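# Place four cartons flat on the low platform

## Task

Get all four cartons resting flat on the low platform, none on top of another and none sticking out past an edge, each keeping the face that was up at the start facing up. A carton the robot still has to hold in place at the end is not counted. Finish with suction off and both tools moved away.

## Robot and tools

Robot: two six-joint UR-type arms, left_arm and right_arm, each ending in a vacuum suction cup rather than fingers. Scene frame: origin on the table surface midway between the arms, +x pointing out across the table, +z up, left_arm on the +y side (its base near (-0.022, +0.431, 0) m), right_arm on the -y side (base near (+0.026, -0.380, 0) m). The names do not refer to image sides.

Cup point: the middle of the suction cup's rim. The cup opens along the cup point's own +z axis. About 4 cm back from the rim the tool body and wrist camera widen to roughly 9 cm sideways, so leave room around it.

Row layout (used by execute_actions and move): exactly 14 numbers, each from -1 to 1, always for both arms: left dx, dy, dz, rx, ry, rz, left suction, then right dx, dy, dz, rx, ry, rz, right suction. The first six of each arm are an offset, not a pose: a shift and turn of that cup point relative to where it was measured at the start of the action (for a call's first action, the last pose a result reported), expressed in the cup point's own axes, not the scene frame. Scale: 1.0 equals 0.6 m of travel or 180 degrees of turn. rx, ry, rz form a single rotation vector. Suction: above 0.01 switches it on, 0.01 or less switches it off, and it stays as last sent, so repeat an arm's current value to keep it unchanged. To hold an arm still, give it zero offsets (or, in a reply's first call, the offset back to where it should be).

execute_actions(actions): a list of actions; each action is a table of up to 15 rows, one row per 1/30 s control step, and a short table repeats its final row until 15 steps are done. Every row is an offset from the action's start pose, not from the row before. Each step the commanded pose is trimmed to within 100 mm and 16 degrees of the measured pose, so large offsets need several actions. An empty list just returns state and images.

move(target, speed, stop_force, blocking): target is one 14-number row as above, offsets from the pose in the latest result that reported one. Each cup point travels in a straight line, turning the short way; paths take 0.5 to 10 s and finish together, and nothing slows them for obstacles or the other arm. speed is the path top speed in m/s, 0.002 to 0.5 (default 0.25); turning is capped at twice that in rad/s. Actual motion can lag, drift, or overshoot that speed, especially near full reach. stop_force (9 to 40 N, one value for both arms, not allowed in the first 0.2 s of a scene) ends an arm's path once its wrist sensor feels that much extra push against the motion for two steps; the arm then backs to its pose two steps earlier and holds. Only with it, and at a very low speed, may a target be set well beyond the expected contact. Don't rely on it when the cup turns during the move, and leave it off when pulling away from something the cup presses on. blocking=false returns after 0.5 s while the arm keeps going; it cannot be combined with stop_force, and further moves or actions are rejected until wait or stop shows it ended. Result line 'move:' reports the ending: done, off_target, moving, held, fault, or contact (stop_force triggered); limits=paced means the sent pose was clipped, limits=held means a check blocked some steps (the arm may then jump faster). Distances to each target are given too.

wait(seconds): 0 to 10 s, arms keep their last command; returns early if a running move ends. stop(): brakes a running move (needs braking room). zoom_image(camera, region): camera is cam_high, cam_left_wrist or cam_right_wrist; region [x0, y0, x1, y1] in pixels of that 896x504 image, at most 504x504. read_manual(section): only licence texts. finished_scene(scene): ends the current scene by its number; irreversible.

Results: per arm, the cup point position (m) and quat_wxyz plus velocities in the scene frame (position may be slightly off at long reach); 'Hand target' lines show where the controller is heading; 'pose unreachable' means a clearance check altered or blocked that arm's command; step readings list positions, with HELD marking steps held back. Wrist force and torque are in the cup point's axes, noisy (offset up to about 4 N), saturating near 50 N; 'no reading' is harmless. suction_measured near 0 means no seal, 0.83 or more airtight; part_present turns 1 at 0.50 and back to 0 below 0.45. Camera images follow: cam_high is fixed, high and behind (around x 0.28, y 0.95, z 1.14), the two wrist cameras ride on the tools.

Gripping: with suction on, press the 36 mm rim fully onto a flat, smooth patch of the carton, away from edges, seams and holes. Under vacuum the cup compresses, so the carton sits up to about 12 mm nearer the tool. To release, set the carton down on its support first, then turn suction off, and lift at least 15 mm before it is truly free. If the cup seals to the table, switch suction off to release it.

Cautions: the arms are stiff, so pushing even a little past contact can trigger a fault; a joint reaching its load limit (139 N m for the three large joints, 26 N m for the wrist joints, held weight included) or 150 N of outside force stops that arm for 10 s and drops the rest of the call. Motors warn at 70 °C and brake at 85 °C, so do not hold loads needlessly. Don't let the arms collide. Never drop, slam, or knock cartons, and never push anything off the table. Loose objects may occasionally get nudged by something outside the robot's control.

Each tool is called after "Emit:" as name(argument=value, ...), one argument or row to a line, values as JSON.

## Session

Emit:
execute_actions(
  actions=[],
)

Scene clock: 0.00 s.
left_arm: end_effector_position=(+0.4013, +0.5000, +0.4079) suction_measured=0.00 part_present=0 end_effector_quat_wxyz=(-0.002, -0.082, +0.997, -0.000) end_effector_velocity=(+0.000, +0.000, +0.000) end_effector_angular_velocity=(+0.000, -0.001, +0.001) | right_arm: end_effector_position=(+0.4547, -0.3685, +0.4092) suction_measured=0.01 part_present=0 end_effector_quat_wxyz=(-0.000, -0.014, +1.000, -0.000) end_effector_velocity=(-0.001, -0.000, +0.001) end_effector_angular_velocity=(+0.001, -0.001, -0.000)
Joint positions: left_arm=[-0.318 -1.744  1.519 -1.341 -1.572  1.253] | right_arm=[ 3.458 -1.395 -1.518 -1.8    1.571  1.886]
Joint velocities: left_arm=[ 0.     0.    -0.001 -0.001  0.001 -0.001] | right_arm=[ 0.     0.002 -0.001  0.     0.     0.   ]
Wrist force (N, on the end effector, along its own x y z axes, offset not removed): no reading
Wrist torque (N m, same axes, about the end effector's origin, offset not removed): no reading
Hand target (left_arm): +0.401, +0.500, +0.408; -0.002, -0.082, +0.997, -0.000
Hand target (right_arm): +0.455, -0.368, +0.409; -0.000, -0.014, +1.000, -0.000

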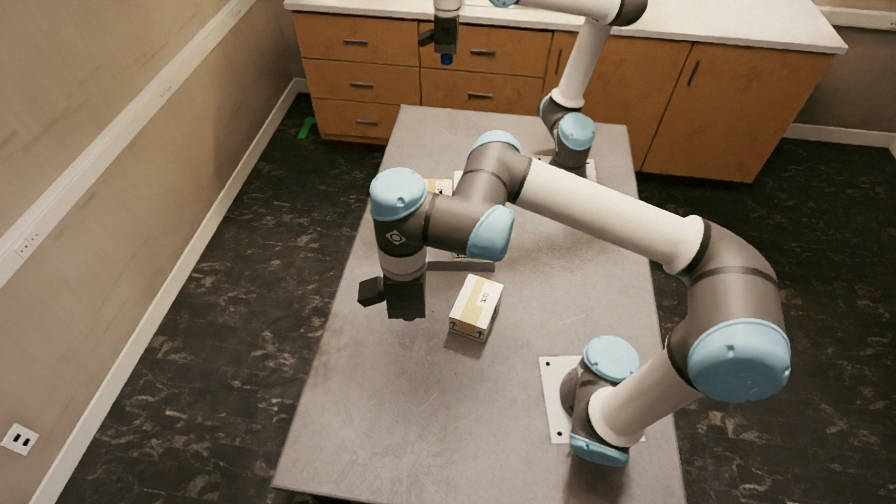

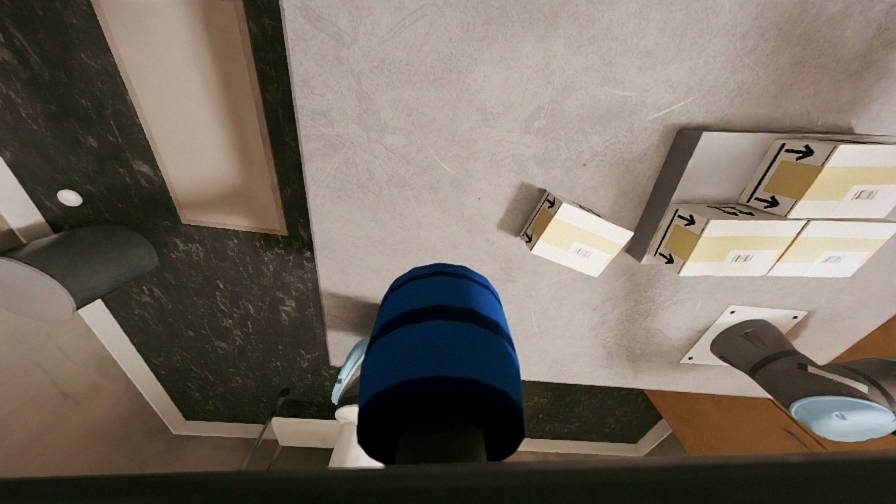

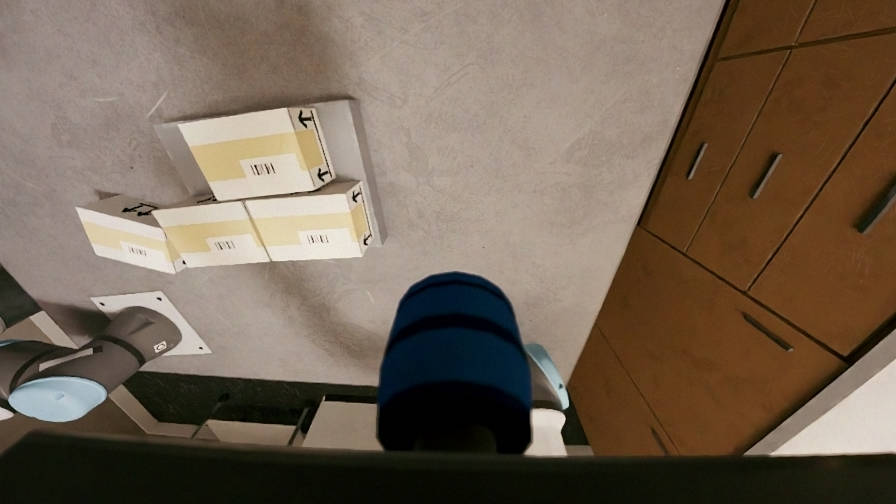

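Emit:
zoom_image(
  camera="cam_right_wrist",
  region=[60, 70, 420, 290],
)

Emit:
zoom_image(
  camera="cam_left_wrist",
  region=[496, 90, 896, 310],
)

Region (60, 70, 420, 290) of cam_right_wrist's 896x504 image, scaled by 1.400, with more detail than that image has.

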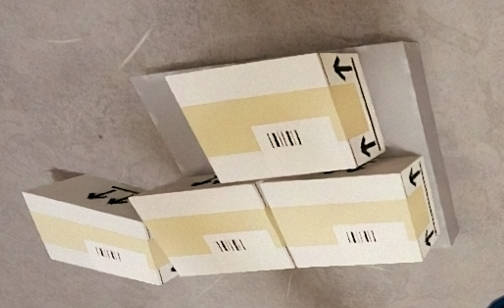

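Region (496, 90, 896, 310) of cam_left_wrist's 896x504 image, scaled by 1.260, with more detail than that image has; it fills the top 277 rows of this view, and the rest is white.

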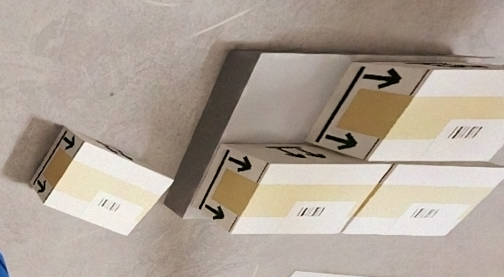

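Emit:
move(
  target=[0.367,-0.378,0.25,0,0,0,0,0.195,0.488,0.13,0,0,0,0],
  speed=0.35,
)

Scene clock: 2.50 s.
left_arm: end_effector_position=(+0.2205, +0.2413, +0.2582) suction_measured=0.00 part_present=0 end_effector_quat_wxyz=(-0.002, -0.082, +0.997, +0.001) end_effector_velocity=(-0.001, -0.003, -0.001) end_effector_angular_velocity=(+0.003, -0.003, +0.002) | right_arm: end_effector_position=(+0.3300, -0.0795, +0.3313) suction_measured=0.01 part_present=0 end_effector_quat_wxyz=(-0.000, -0.014, +1.000, -0.000) end_effector_velocity=(-0.000, +0.002, +0.000) end_effector_angular_velocity=(+0.001, -0.001, -0.003)
Joint positions: left_arm=[-1.274 -2.096  2.124 -1.595 -1.573  0.297] | right_arm=[ 4.212 -1.368 -1.74  -1.605  1.571  2.64 ]
Joint velocities: left_arm=[-0.011  0.003  0.002 -0.004  0.004 -0.012] | right_arm=[ 0.002 -0.002  0.002  0.002 -0.     0.005]
Wrist force (N, on the end effector, along its own x y z axes, offset not removed): left_arm=[-3.4 1.5 1.9] | right_arm=[1.7 -4.3 2.7]
Wrist torque (N m, same axes, about the end effector's origin, offset not removed): left_arm=[0.20 0.60 -0.11] | right_arm=[-0.40 -0.26 -0.17]
Hand target (left_arm): +0.220, +0.241, +0.258; -0.001, -0.082, +0.997, +0.001
Hand target (right_arm): +0.330, -0.079, +0.331; -0.000, -0.014, +1.000, -0.000
Off the commanded pose (left_arm): 0.001 m, 0 deg.
Off the commanded pose (right_arm): 0.001 m, 0 deg.
move: done
camera_calibration (this result's frames):
cam_left_wrist: T_world_to_cam=[[0.153037, -0.988154, 0.0114469, 0.20195], [-0.864359, -0.128232, 0.486251, 0.114225], [-0.479023, -0.0843085, -0.873744, 0.427619], [0, 0, 0, 1]] pos_world=[0.272665, 0.250257, 0.315775]
cam_right_wrist: T_world_to_cam=[[0.0377311, -0.999167, -0.0155289, -0.0857766], [-0.877319, -0.0405618, 0.47819, 0.145809], [-0.478422, -0.00441886, -0.878119, 0.527849], [0, 0, 0, 1]] pos_world=[0.383692, -0.0774584, 0.392458]

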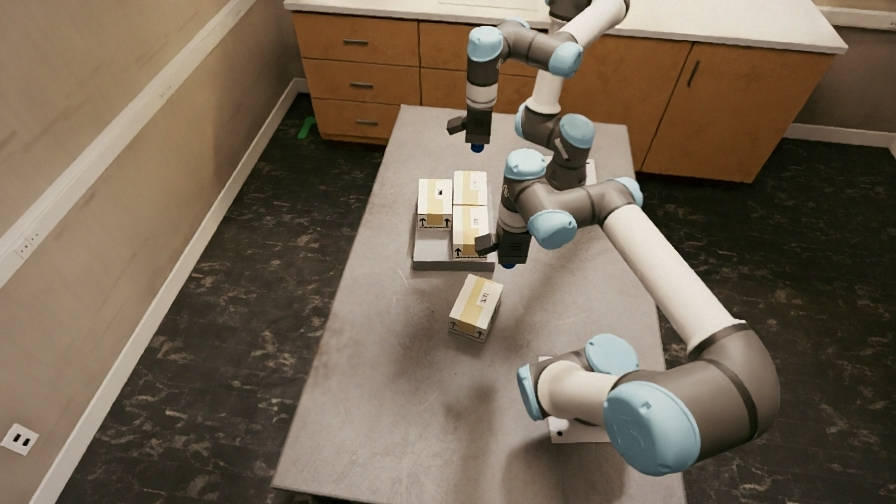

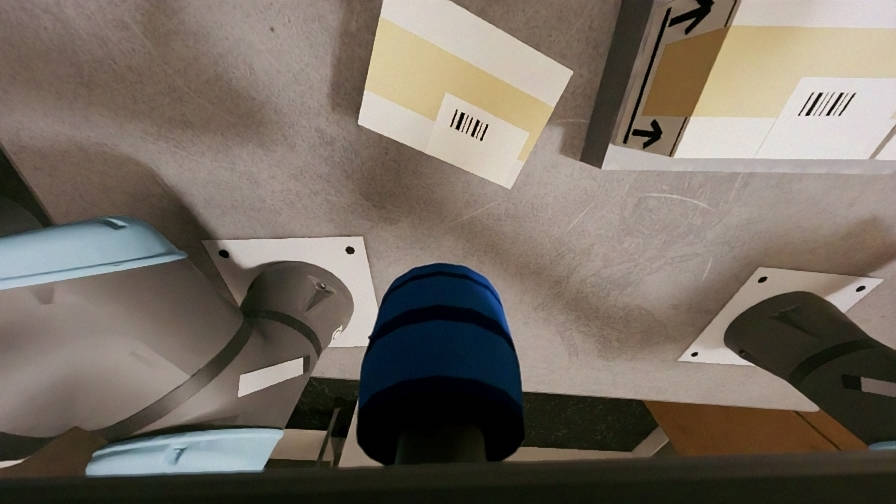

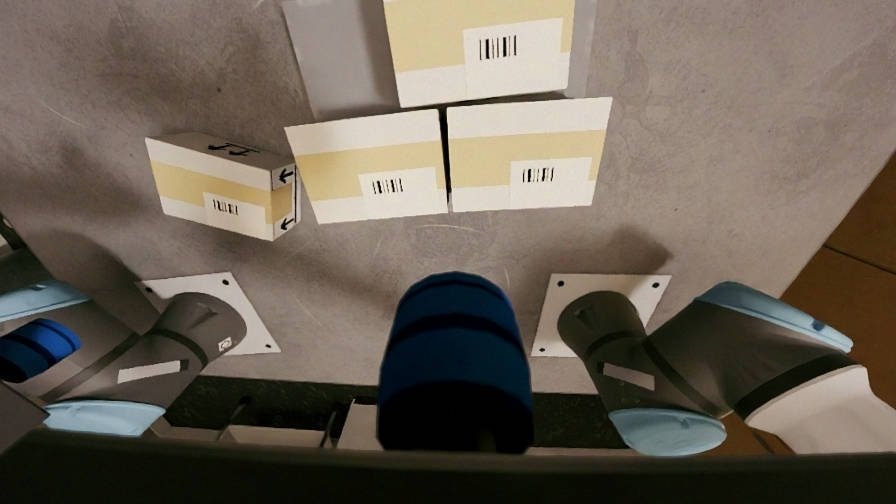

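Emit:
move(
  target=[-0.105,-0.0225,0.283,0,0,0.125,0,-0.194,-0.035,0.318,0,0,-0.035,0],
  speed=0.3,
)

Emit:
move(
  target=[0,0,0.06,0,0,0,1,0,0,0.06,0,0,0,1],
  speed=0.02,
  stop_force=12,
)

Scene clock: 4.67 s.
left_arm: end_effector_position=(+0.2844, +0.2385, +0.0886) suction_measured=0.00 part_present=0 end_effector_quat_wxyz=(-0.002, +0.114, +0.993, +0.001) end_effector_velocity=(+0.001, -0.001, -0.002) end_effector_angular_velocity=(-0.001, +0.001, -0.003) | right_arm: end_effector_position=(+0.4468, -0.0971, +0.1407) suction_measured=0.01 part_present=0 end_effector_quat_wxyz=(-0.000, -0.069, +0.998, -0.000) end_effector_velocity=(+0.000, +0.000, -0.003) end_effector_angular_velocity=(-0.001, +0.002, +0.004)
Joint positions: left_arm=[-1.101 -1.759  2.387 -2.195 -1.573  0.862] | right_arm=[ 3.973 -1.672 -1.958 -1.083  1.571  2.291]
Joint velocities: left_arm=[ 0.003  0.008  0.001 -0.01  -0.001  0.006] | right_arm=[-0.001 -0.006 -0.001  0.005  0.001 -0.004]
Wrist force (N, on the end effector, along its own x y z axes, offset not removed): left_arm=[-0.9 1.4 1.5] | right_arm=[1.0 -3.3 2.4]
Wrist torque (N m, same axes, about the end effector's origin, offset not removed): left_arm=[0.16 0.15 -0.12] | right_arm=[-0.68 0.10 -0.08]
Hand target (left_arm): +0.285, +0.238, +0.088; -0.002, +0.114, +0.993, +0.001
Hand target (right_arm): +0.447, -0.097, +0.141; -0.000, -0.069, +0.998, -0.000
Off the commanded pose (left_arm): 0.000 m, 0 deg.
Off the commanded pose (right_arm): 0.000 m, 0 deg.
move: done
camera_calibration (this result's frames):
cam_left_wrist: T_world_to_cam=[[-0.236388, -0.971569, 0.0131799, 0.297915], [-0.846983, 0.212685, 0.487221, 0.165236], [-0.476172, 0.10401, -0.873179, 0.263963], [0, 0, 0, 1]] pos_world=[0.336067, 0.226847, 0.146054]
cam_right_wrist: T_world_to_cam=[[0.14704, -0.989009, -0.0155322, -0.158568], [-0.8675, -0.136487, 0.478347, 0.324952], [-0.475209, -0.056862, -0.878034, 0.409764], [0, 0, 0, 1]] pos_world=[0.499935, -0.0891729, 0.201884]

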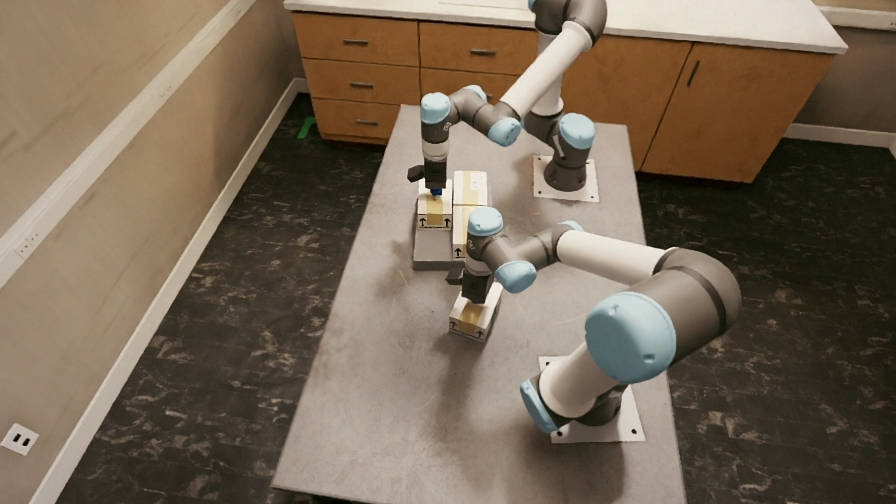

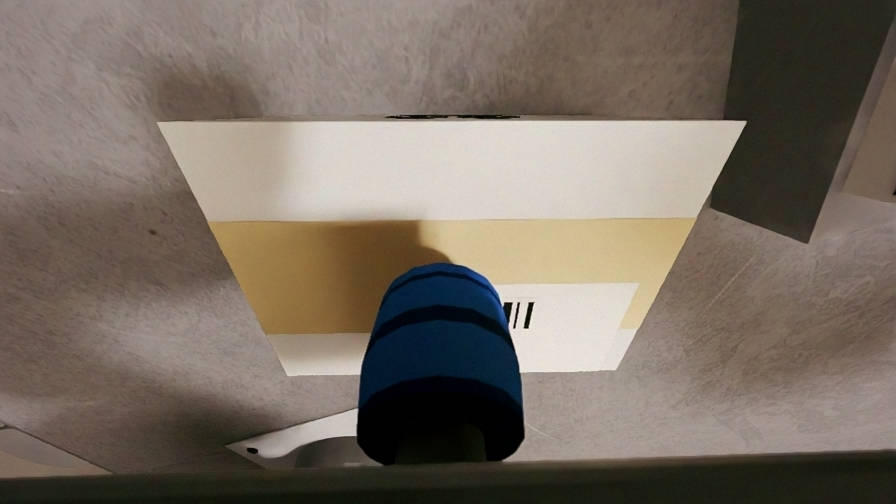

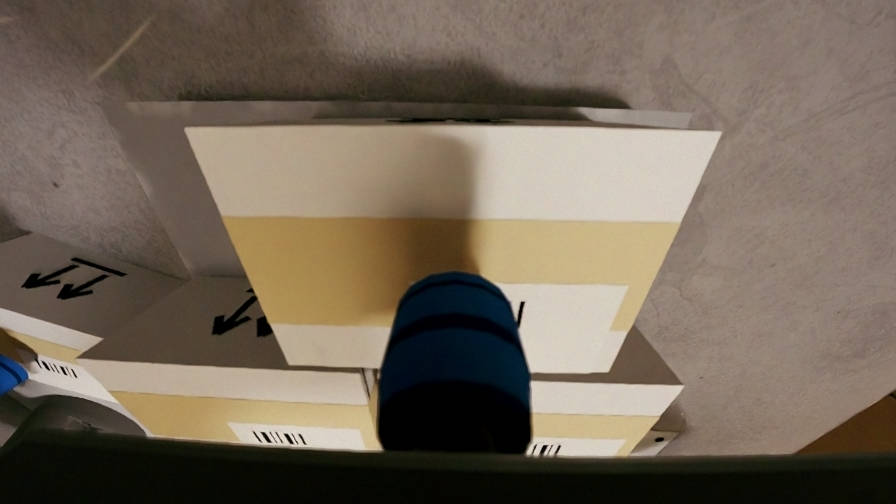

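Scene clock: 16.37 s.
left_arm: end_effector_position=(+0.2853, +0.2371, +0.0613) suction_measured=0.93 part_present=1 end_effector_quat_wxyz=(+0.000, +0.114, +0.993, -0.002) end_effector_velocity=(-0.000, -0.000, -0.000) end_effector_angular_velocity=(-0.001, +0.001, -0.001) | right_arm: end_effector_position=(+0.4468, -0.0971, +0.1109) suction_measured=0.93 part_present=1 end_effector_quat_wxyz=(-0.000, -0.069, +0.998, -0.000) end_effector_velocity=(-0.000, -0.000, -0.002) end_effector_angular_velocity=(-0.003, +0.002, -0.002)
Joint positions: left_arm=[-1.101 -1.698  2.431 -2.307 -1.573  0.862] | right_arm=[ 3.973 -1.711 -2.001 -1.001  1.571  2.291]
Joint velocities: left_arm=[-0.     0.001 -0.001 -0.    -0.001  0.001] | right_arm=[-0.    -0.003 -0.001  0.    -0.     0.001]
Wrist force (N, on the end effector, along its own x y z axes, offset not removed): left_arm=[2.4 9.1 -27.1] | right_arm=[0.4 1.0 -10.2]
Wrist torque (N m, same axes, about the end effector's origin, offset not removed): left_arm=[0.49 0.22 -0.11] | right_arm=[0.20 -0.18 0.00]
Hand target (left_arm): +0.285, +0.237, +0.061; +0.000, +0.114, +0.993, -0.002
Hand target (right_arm): +0.447, -0.097, +0.111; -0.000, -0.069, +0.998, -0.000
Off the commanded pose (left_arm): 0.009 m, 0 deg.
Off the commanded pose (right_arm): 0.006 m, 0 deg.
FORCE FAULT: contact force on the left arm reached its limit, and that arm stopped for 10 seconds. The contact can be on any part of that arm, not only on its tool. That time counts as 19 of the actions that you can send in this scene. That arm's remaining commands of this call were not run. That arm holds still and accepts commands again. Move the arm away from the contact; if what it grips holds it there, let go first. Pushing or pulling that hard again can fault the arm again.
move: fault (left_arm; stop_force had ended the path), contact (right_arm)
camera_calibration (this result's frames):
cam_left_wrist: T_world_to_cam=[[-0.236444, -0.97149, 0.0173814, 0.296952], [-0.84887, 0.215239, 0.482796, 0.179814], [-0.472773, 0.0993998, -0.87556, 0.24101], [0, 0, 0, 1]] pos_world=[0.336795, 0.225827, 0.119043]
cam_right_wrist: T_world_to_cam=[[0.14704, -0.989009, -0.0155277, -0.159018], [-0.867485, -0.136483, 0.478374, 0.339194], [-0.475236, -0.05687, -0.878019, 0.38362], [0, 0, 0, 1]] pos_world=[0.499937, -0.0891599, 0.172094]

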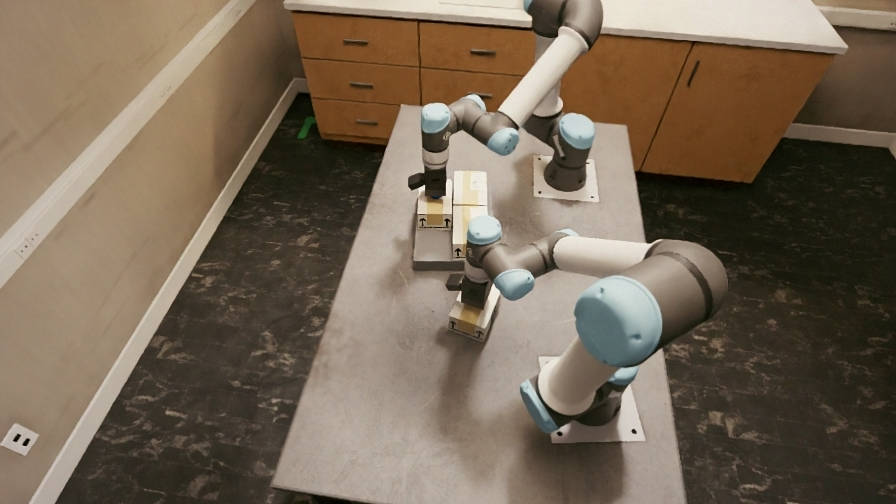

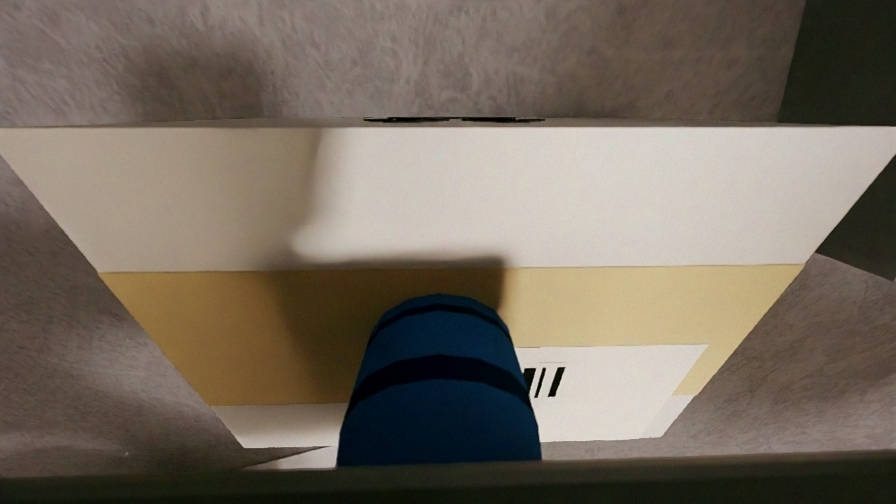

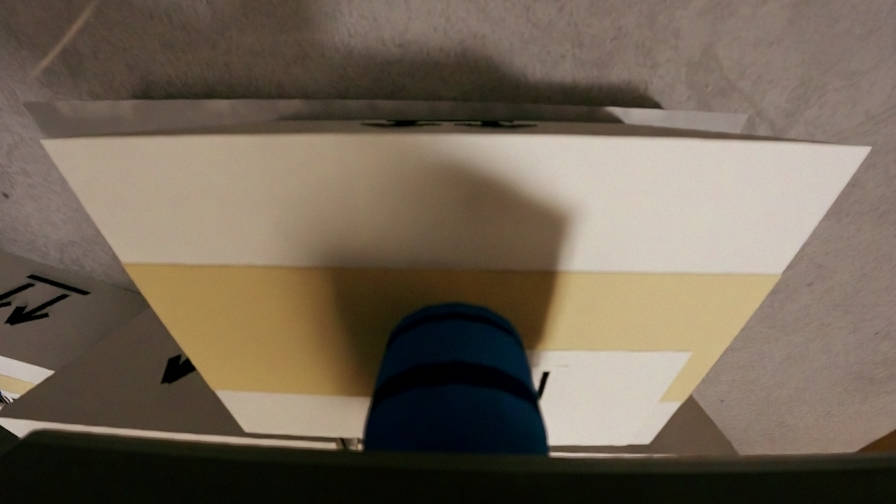

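Emit:
move(
  target=[0,0,-0.11,0,0,0,1,0,0,-0.012,0,0,0,1],
  speed=0.15,
)

Emit:
move(
  target=[-0.22,-0.025,0,0,0,-0.113,1,0,-0.078,0,0,0,0.004,1],
  speed=0.2,
)

Scene clock: 17.80 s.
left_arm: end_effector_position=(+0.2852, +0.2373, +0.1270) suction_measured=0.93 part_present=1 end_effector_quat_wxyz=(+0.000, +0.114, +0.993, -0.002) end_effector_velocity=(+0.000, -0.001, +0.003) end_effector_angular_velocity=(-0.000, -0.000, -0.001) | right_arm: end_effector_position=(+0.4468, -0.0971, +0.1181) suction_measured=0.93 part_present=1 end_effector_quat_wxyz=(-0.000, -0.069, +0.998, -0.000) end_effector_velocity=(-0.001, -0.001, -0.000) end_effector_angular_velocity=(-0.001, +0.001, +0.000)
Joint positions: left_arm=[-1.101 -1.827  2.322 -2.069 -1.573  0.862] | right_arm=[ 3.973 -1.701 -1.991 -1.021  1.571  2.291]
Joint velocities: left_arm=[-0.001 -0.003 -0.007  0.01  -0.     0.   ] | right_arm=[ 0.     0.001 -0.002 -0.001  0.    -0.   ]
Wrist force (N, on the end effector, along its own x y z axes, offset not removed): left_arm=[-1.1 2.6 7.3] | right_arm=[1.6 -3.0 5.4]
Wrist torque (N m, same axes, about the end effector's origin, offset not removed): left_arm=[0.37 0.23 -0.05] | right_arm=[-0.40 0.00 -0.17]
Hand target (left_arm): +0.285, +0.237, +0.127; +0.000, +0.114, +0.993, -0.002
Hand target (right_arm): +0.447, -0.097, +0.118; -0.000, -0.069, +0.998, -0.000
Off the commanded pose (left_arm): 0.000 m, 0 deg.
Off the commanded pose (right_arm): 0.000 m, 0 deg.
move: done
camera_calibration (this result's frames):
cam_left_wrist: T_world_to_cam=[[-0.236438, -0.971487, 0.0176303, 0.295928], [-0.848832, 0.215349, 0.482815, 0.147893], [-0.472845, 0.0991906, -0.875545, 0.298487], [0, 0, 0, 1]] pos_world=[0.336644, 0.226035, 0.184717]
cam_right_wrist: T_world_to_cam=[[0.147033, -0.98901, -0.0155276, -0.158911], [-0.867486, -0.136477, 0.478375, 0.33576], [-0.475236, -0.0568671, -0.878019, 0.389917], [0, 0, 0, 1]] pos_world=[0.499935, -0.0891677, 0.179268]

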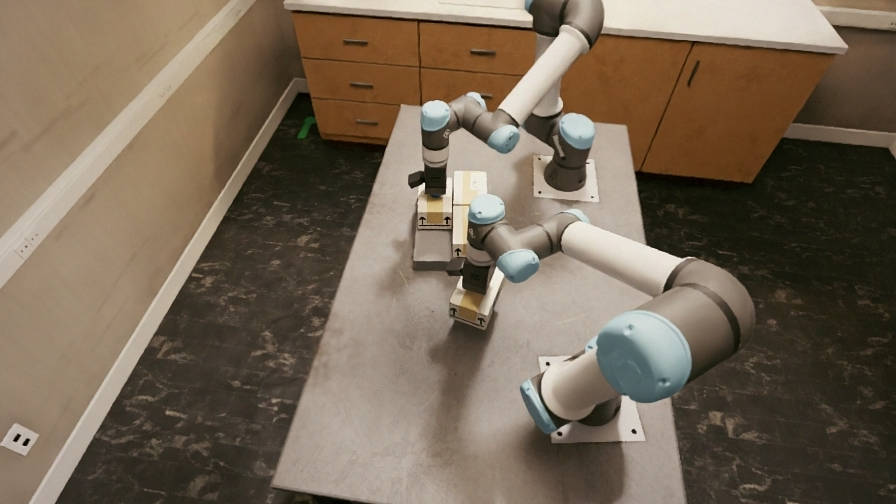

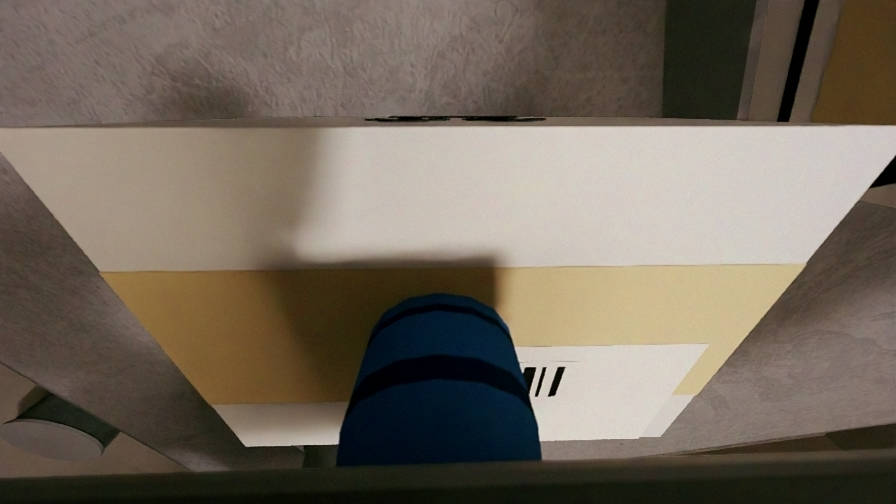

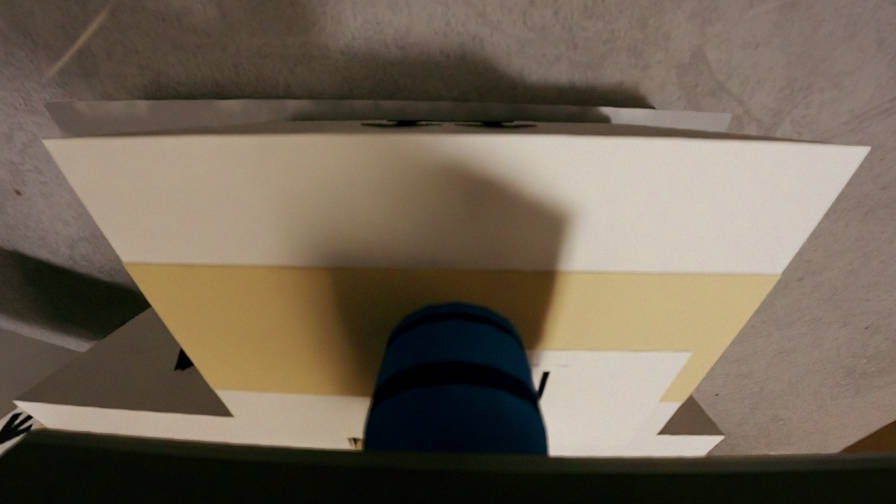

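Scene clock: 19.30 s.
left_arm: end_effector_position=(+0.4100, +0.1927, +0.1275) suction_measured=0.93 part_present=1 end_effector_quat_wxyz=(-0.000, -0.063, +0.998, -0.002) end_effector_velocity=(+0.002, -0.001, -0.000) end_effector_angular_velocity=(-0.000, +0.002, +0.005) | right_arm: end_effector_position=(+0.4532, -0.1434, +0.1181) suction_measured=0.93 part_present=1 end_effector_quat_wxyz=(-0.000, -0.063, +0.998, -0.000) end_effector_velocity=(+0.000, -0.000, -0.000) end_effector_angular_velocity=(-0.000, +0.000, -0.002)
Joint positions: left_arm=[-0.94  -1.486  2.015 -2.103 -1.574  0.669] | right_arm=[ 3.898 -1.658 -2.04  -1.015  1.571  2.228]
Joint velocities: left_arm=[ 0.002  0.006 -0.006  0.002 -0.002 -0.003] | right_arm=[-0.001 -0.    -0.     0.     0.     0.001]
Wrist force (N, on the end effector, along its own x y z axes, offset not removed): left_arm=[-1.1 1.9 4.0] | right_arm=[1.4 -4.5 4.0]
Wrist torque (N m, same axes, about the end effector's origin, offset not removed): left_arm=[0.24 0.23 -0.10] | right_arm=[-0.58 0.10 -0.12]
Hand target (left_arm): +0.410, +0.193, +0.127; -0.000, -0.063, +0.998, -0.002
Hand target (right_arm): +0.453, -0.143, +0.118; -0.000, -0.063, +0.998, -0.000
Off the commanded pose (left_arm): 0.001 m, 0 deg.
Off the commanded pose (right_arm): 0.000 m, 0 deg.
move: done
camera_calibration (this result's frames):
cam_left_wrist: T_world_to_cam=[[0.115439, -0.993145, 0.0183382, 0.141842], [-0.870134, -0.0922013, 0.484114, 0.331049], [-0.479105, -0.0718421, -0.874813, 0.397788], [0, 0, 0, 1]] pos_world=[0.462265, 0.19997, 0.185123]
cam_right_wrist: T_world_to_cam=[[0.134612, -0.990778, -0.0154713, -0.20026], [-0.869144, -0.125556, 0.478355, 0.337332], [-0.475886, -0.0509456, -0.87803, 0.391459], [0, 0, 0, 1]] pos_world=[0.506437, -0.136116, 0.17925]

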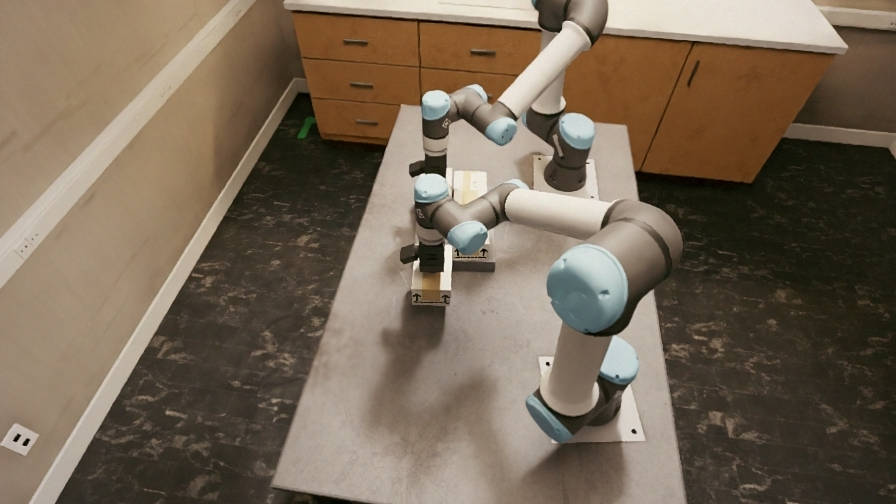

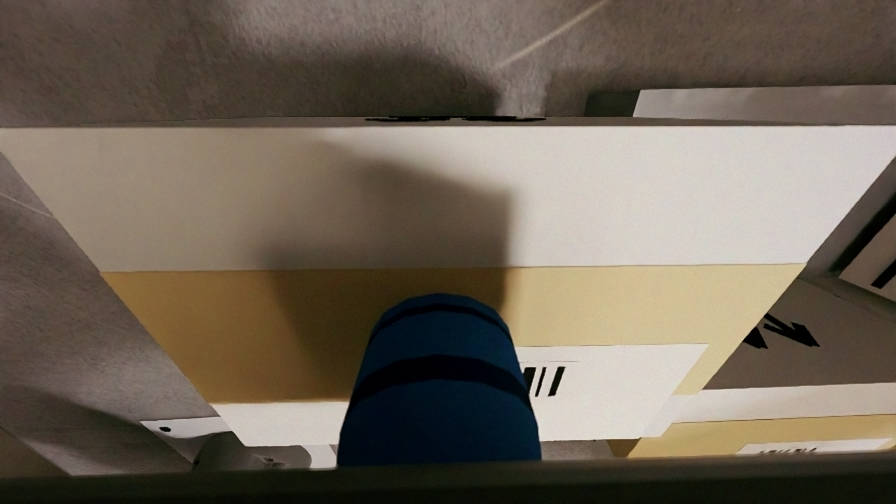

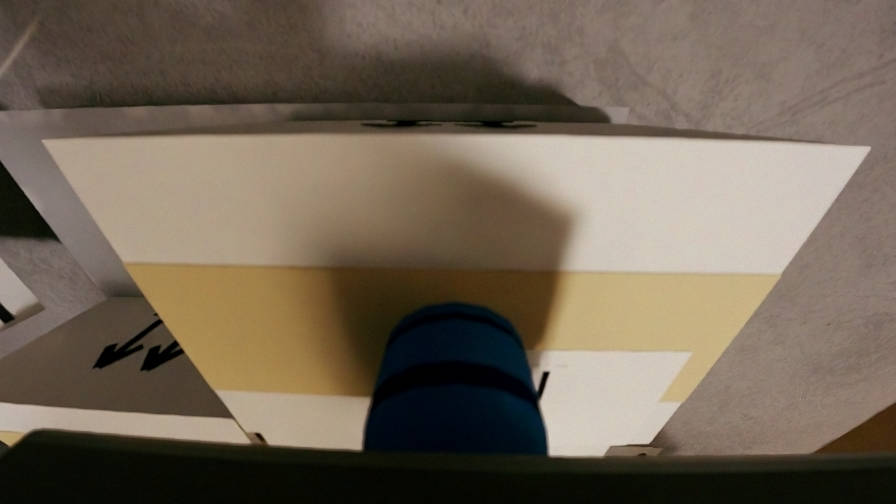

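Emit:
move(
  target=[-0.009,0,0,0,0,-0.005,1,0,0,0.0105,0,0,0,1],
  speed=0.02,
)

Emit:
execute_actions(
  actions=[
    [[0,0,0,0,0,0,1,0,0,0,0,0,0,0]],
    [[0,0,0,0,0,0,1,0,0,-0.06,0,0,0,0]],
  ],
)

Emit:
move(
  target=[0,-0.28,0,0,0,0,1,0,-0.36,-0.1,0,0,0,0],
  speed=0.2,
)

Scene clock: 20.23 s.
left_arm: end_effector_position=(+0.4151, +0.1933, +0.1275) suction_measured=0.93 part_present=1 end_effector_quat_wxyz=(-0.000, -0.071, +0.998, -0.002) end_effector_velocity=(+0.002, -0.000, +0.001) end_effector_angular_velocity=(-0.001, -0.002, +0.005) | right_arm: end_effector_position=(+0.4532, -0.1434, +0.1120) suction_measured=0.93 part_present=1 end_effector_quat_wxyz=(-0.000, -0.063, +0.998, -0.000) end_effector_velocity=(+0.000, -0.000, -0.001) end_effector_angular_velocity=(+0.001, -0.002, -0.000)
Joint positions: left_arm=[-0.932 -1.476  2.004 -2.102 -1.574  0.662] | right_arm=[ 3.898 -1.666 -2.049 -0.998  1.571  2.228]
Joint velocities: left_arm=[ 0.003  0.003 -0.005  0.     0.001 -0.002] | right_arm=[-0.    -0.002 -0.003  0.007 -0.    -0.   ]
Wrist force (N, on the end effector, along its own x y z axes, offset not removed): left_arm=[-1.4 2.6 3.5] | right_arm=[1.9 -0.4 0.2]
Wrist torque (N m, same axes, about the end effector's origin, offset not removed): left_arm=[0.39 0.27 -0.15] | right_arm=[-0.08 -0.31 -0.25]
Hand target (left_arm): +0.415, +0.193, +0.127; -0.000, -0.071, +0.997, -0.002
Hand target (right_arm): +0.453, -0.143, +0.112; -0.000, -0.063, +0.998, -0.000
Off the commanded pose (left_arm): 0.000 m, 0 deg.
Off the commanded pose (right_arm): 0.000 m, 0 deg.
move: done
camera_calibration (this result's frames):
cam_left_wrist: T_world_to_cam=[[0.130422, -0.991289, 0.0183584, 0.135298], [-0.868608, -0.105314, 0.484179, 0.337477], [-0.478028, -0.079094, -0.874776, 0.401255], [0, 0, 0, 1]] pos_world=[0.4673, 0.201397, 0.185125]
cam_right_wrist: T_world_to_cam=[[0.134511, -0.990791, -0.0154775, -0.200355], [-0.869148, -0.125469, 0.478371, 0.340248], [-0.475907, -0.0508938, -0.878022, 0.386179], [0, 0, 0, 1]] pos_world=[0.506461, -0.136165, 0.173208]

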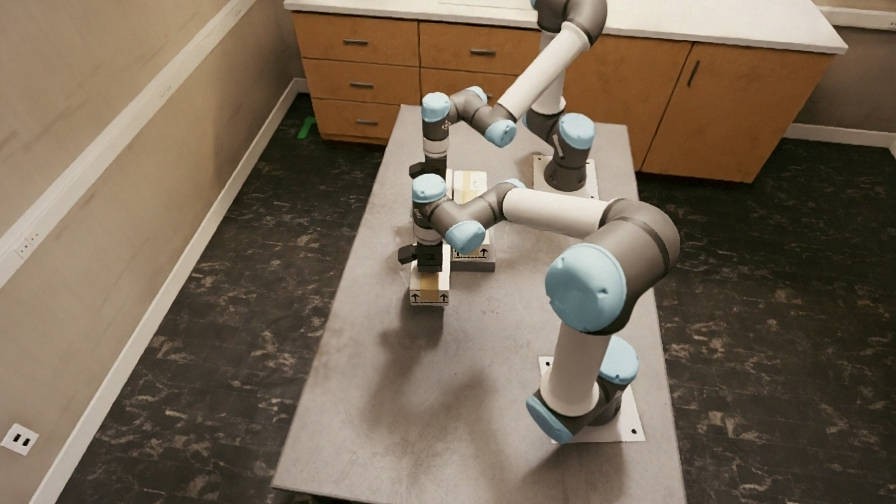

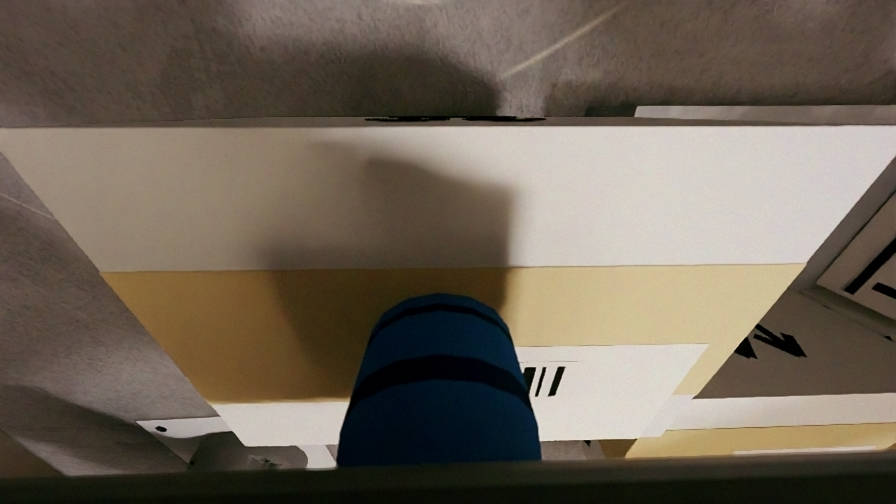

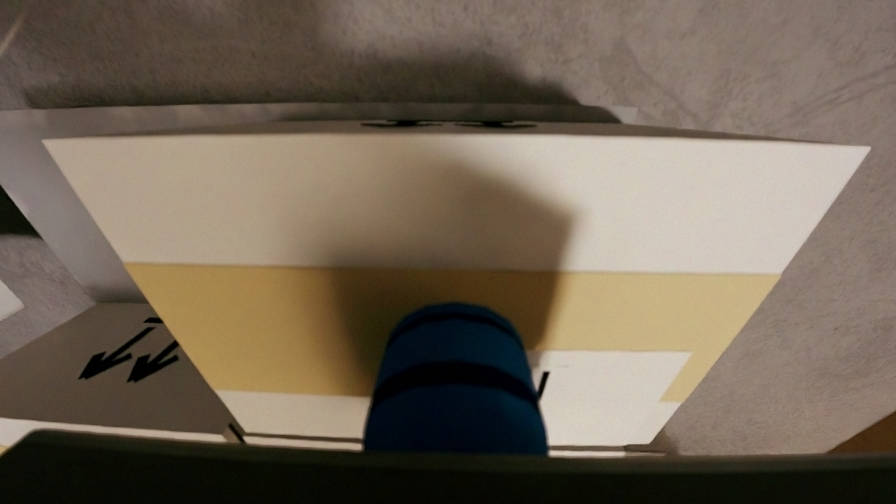

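Scene clock: 21.23 s.
left_arm: end_effector_position=(+0.4151, +0.1933, +0.1275) suction_measured=0.93 part_present=1 end_effector_quat_wxyz=(-0.000, -0.071, +0.998, -0.002) end_effector_velocity=(+0.000, -0.000, +0.000) end_effector_angular_velocity=(+0.000, -0.001, -0.000) | right_arm: end_effector_position=(+0.4532, -0.1434, +0.1471) suction_measured=0.01 part_present=0 end_effector_quat_wxyz=(-0.000, -0.063, +0.998, -0.000) end_effector_velocity=(-0.001, -0.001, +0.006) end_effector_angular_velocity=(-0.005, +0.003, -0.002)
Joint positions: left_arm=[-0.932 -1.476  2.004 -2.102 -1.574  0.662] | right_arm=[ 3.898 -1.62  -1.996 -1.096  1.571  2.228]
Joint velocities: left_arm=[ 0.     0.001 -0.001  0.     0.001  0.   ] | right_arm=[-0.     0.007  0.012 -0.025 -0.001  0.002]
Wrist force (N, on the end effector, along its own x y z axes, offset not removed): left_arm=[-1.8 1.6 4.8] | right_arm=[-0.3 -0.6 1.1]
Wrist torque (N m, same axes, about the end effector's origin, offset not removed): left_arm=[0.22 0.37 -0.08] | right_arm=[-0.02 0.10 0.16]
Hand target (left_arm): +0.415, +0.193, +0.127; -0.000, -0.071, +0.998, -0.002
Hand target (right_arm): +0.453, -0.143, +0.148; -0.000, -0.063, +0.998, -0.000
Off the commanded pose (left_arm): 0.000 m, 0 deg.
Off the commanded pose (right_arm): 0.001 m, 0 deg.
Step readings (end_effector_position; steps 1 to 15: 1st action; 16 to 30: 2nd action):
0: left_arm (+0.4151, +0.1933, +0.1275) | right_arm (+0.4532, -0.1434, +0.1120)
1: left_arm (+0.4152, +0.1933, +0.1275) | right_arm (+0.4532, -0.1434, +0.1120)
2: left_arm (+0.4152, +0.1933, +0.1275) | right_arm (+0.4532, -0.1434, +0.1119)
4: left_arm (+0.4152, +0.1933, +0.1275) | right_arm (+0.4532, -0.1434, +0.1120)
8: left_arm (+0.4152, +0.1933, +0.1275) | right_arm (+0.4532, -0.1434, +0.1119)
15: left_arm (+0.4152, +0.1933, +0.1275) | right_arm (+0.4532, -0.1434, +0.1120)
16: left_arm (+0.4152, +0.1933, +0.1275) | right_arm (+0.4532, -0.1434, +0.1121)
17: left_arm (+0.4151, +0.1933, +0.1275) | right_arm (+0.4537, -0.1429, +0.1154)
19: left_arm (+0.4151, +0.1933, +0.1275) | right_arm (+0.4541, -0.1425, +0.1281)
23: left_arm (+0.4151, +0.1933, +0.1275) | right_arm (+0.4536, -0.1431, +0.1415)
30: end_effector_position above
camera_calibration (this result's frames):
cam_left_wrist: T_world_to_cam=[[0.130543, -0.991273, 0.0183161, 0.135244], [-0.868575, -0.105438, 0.484211, 0.33752], [-0.478055, -0.0791193, -0.874759, 0.401262], [0, 0, 0, 1]] pos_world=[0.467332, 0.201399, 0.185099]
cam_right_wrist: T_world_to_cam=[[0.134465, -0.990795, -0.015659, -0.199803], [-0.869256, -0.125528, 0.478159, 0.323573], [-0.475723, -0.0506842, -0.878134, 0.416953], [0, 0, 0, 1]] pos_world=[0.506488, -0.136213, 0.208292]

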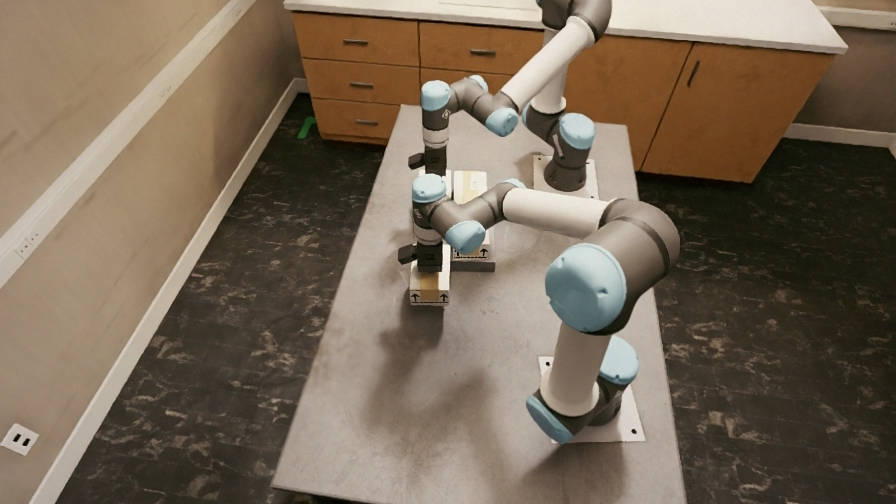

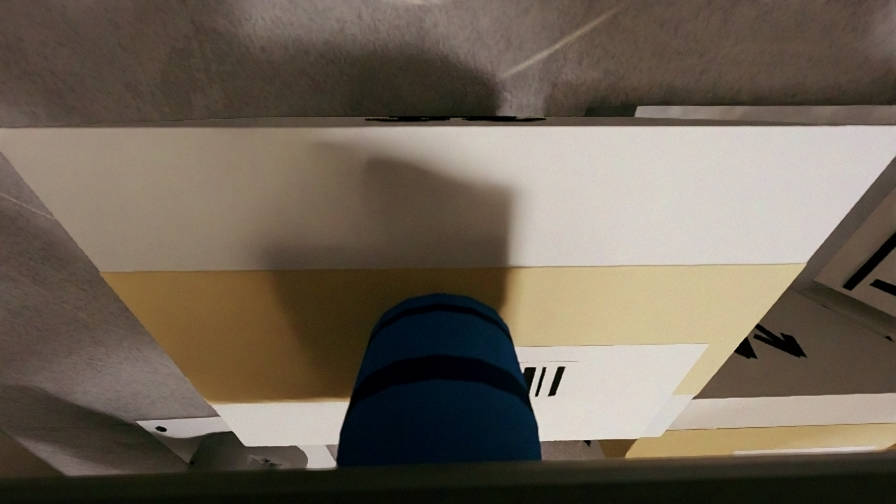

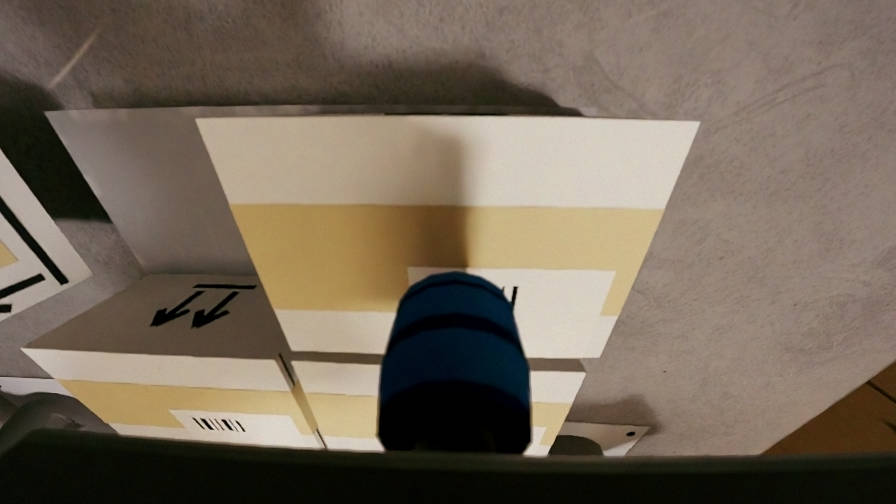

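Scene clock: 23.00 s.
left_arm: end_effector_position=(+0.4386, +0.0272, +0.1283) suction_measured=0.93 part_present=1 end_effector_quat_wxyz=(-0.000, -0.071, +0.998, -0.002) end_effector_velocity=(+0.000, -0.002, +0.001) end_effector_angular_velocity=(-0.002, +0.000, -0.000) | right_arm: end_effector_position=(+0.4799, -0.3574, +0.2070) suction_measured=0.01 part_present=0 end_effector_quat_wxyz=(-0.000, -0.063, +0.998, -0.000) end_effector_velocity=(+0.000, -0.002, -0.000) end_effector_angular_velocity=(+0.000, +0.003, -0.002)
Joint positions: left_arm=[-1.103 -1.222  1.679 -2.031 -1.573  0.491] | right_arm=[ 3.463 -1.478 -1.97  -1.265  1.571  1.793]
Joint velocities: left_arm=[-0.001  0.002 -0.005  0.001 -0.001 -0.   ] | right_arm=[-0.006 -0.002  0.001 -0.002  0.001 -0.004]
Wrist force (N, on the end effector, along its own x y z axes, offset not removed): left_arm=[-1.4 3.1 2.8] | right_arm=[-0.3 -4.1 -0.3]
Wrist torque (N m, same axes, about the end effector's origin, offset not removed): left_arm=[0.53 0.26 -0.08] | right_arm=[-0.41 0.30 -0.21]
Hand target (left_arm): +0.439, +0.027, +0.128; -0.000, -0.071, +0.998, -0.002
Hand target (right_arm): +0.480, -0.358, +0.207; -0.000, -0.063, +0.998, -0.000
Off the commanded pose (left_arm): 0.000 m, 0 deg.
Off the commanded pose (right_arm): 0.001 m, 0 deg.
move: done
camera_calibration (this result's frames):
cam_left_wrist: T_world_to_cam=[[0.130528, -0.991285, 0.017807, -0.0323733], [-0.868747, -0.105701, 0.483845, 0.340083], [-0.477746, -0.0786249, -0.874972, 0.399925], [0, 0, 0, 1]] pos_world=[0.490734, 0.0352999, 0.185952]
cam_right_wrist: T_world_to_cam=[[0.134416, -0.990799, -0.0157943, -0.414428], [-0.869239, -0.125548, 0.478185, 0.291273], [-0.475768, -0.0505468, -0.878117, 0.471494], [0, 0, 0, 1]] pos_world=[0.533214, -0.350213, 0.268199]

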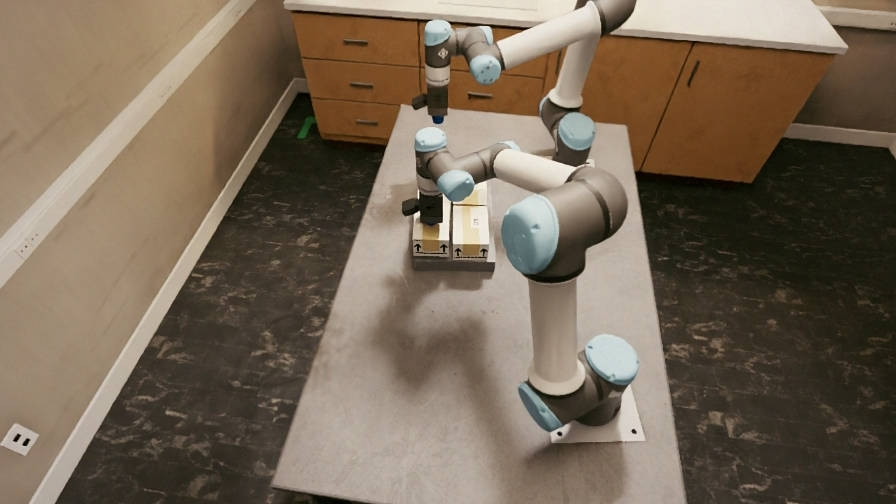

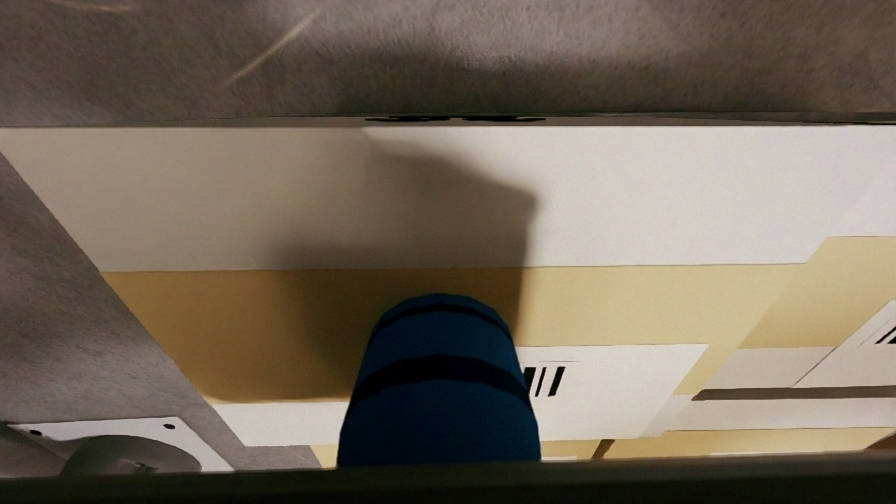

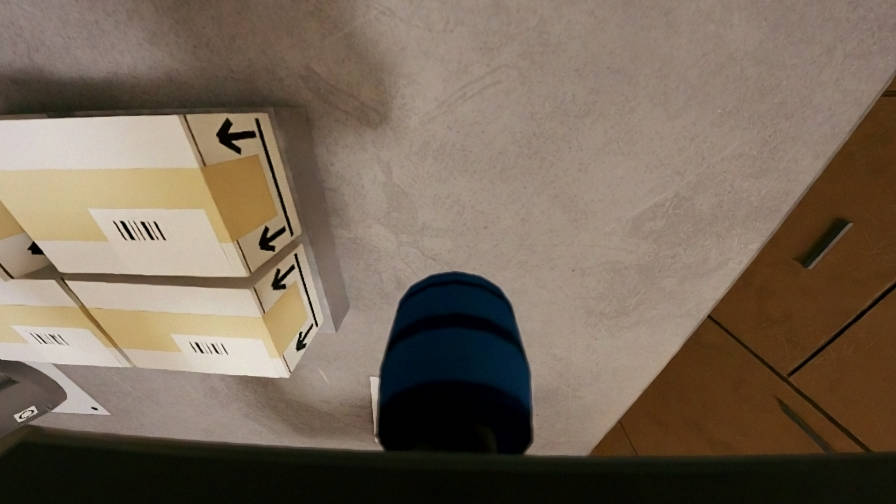

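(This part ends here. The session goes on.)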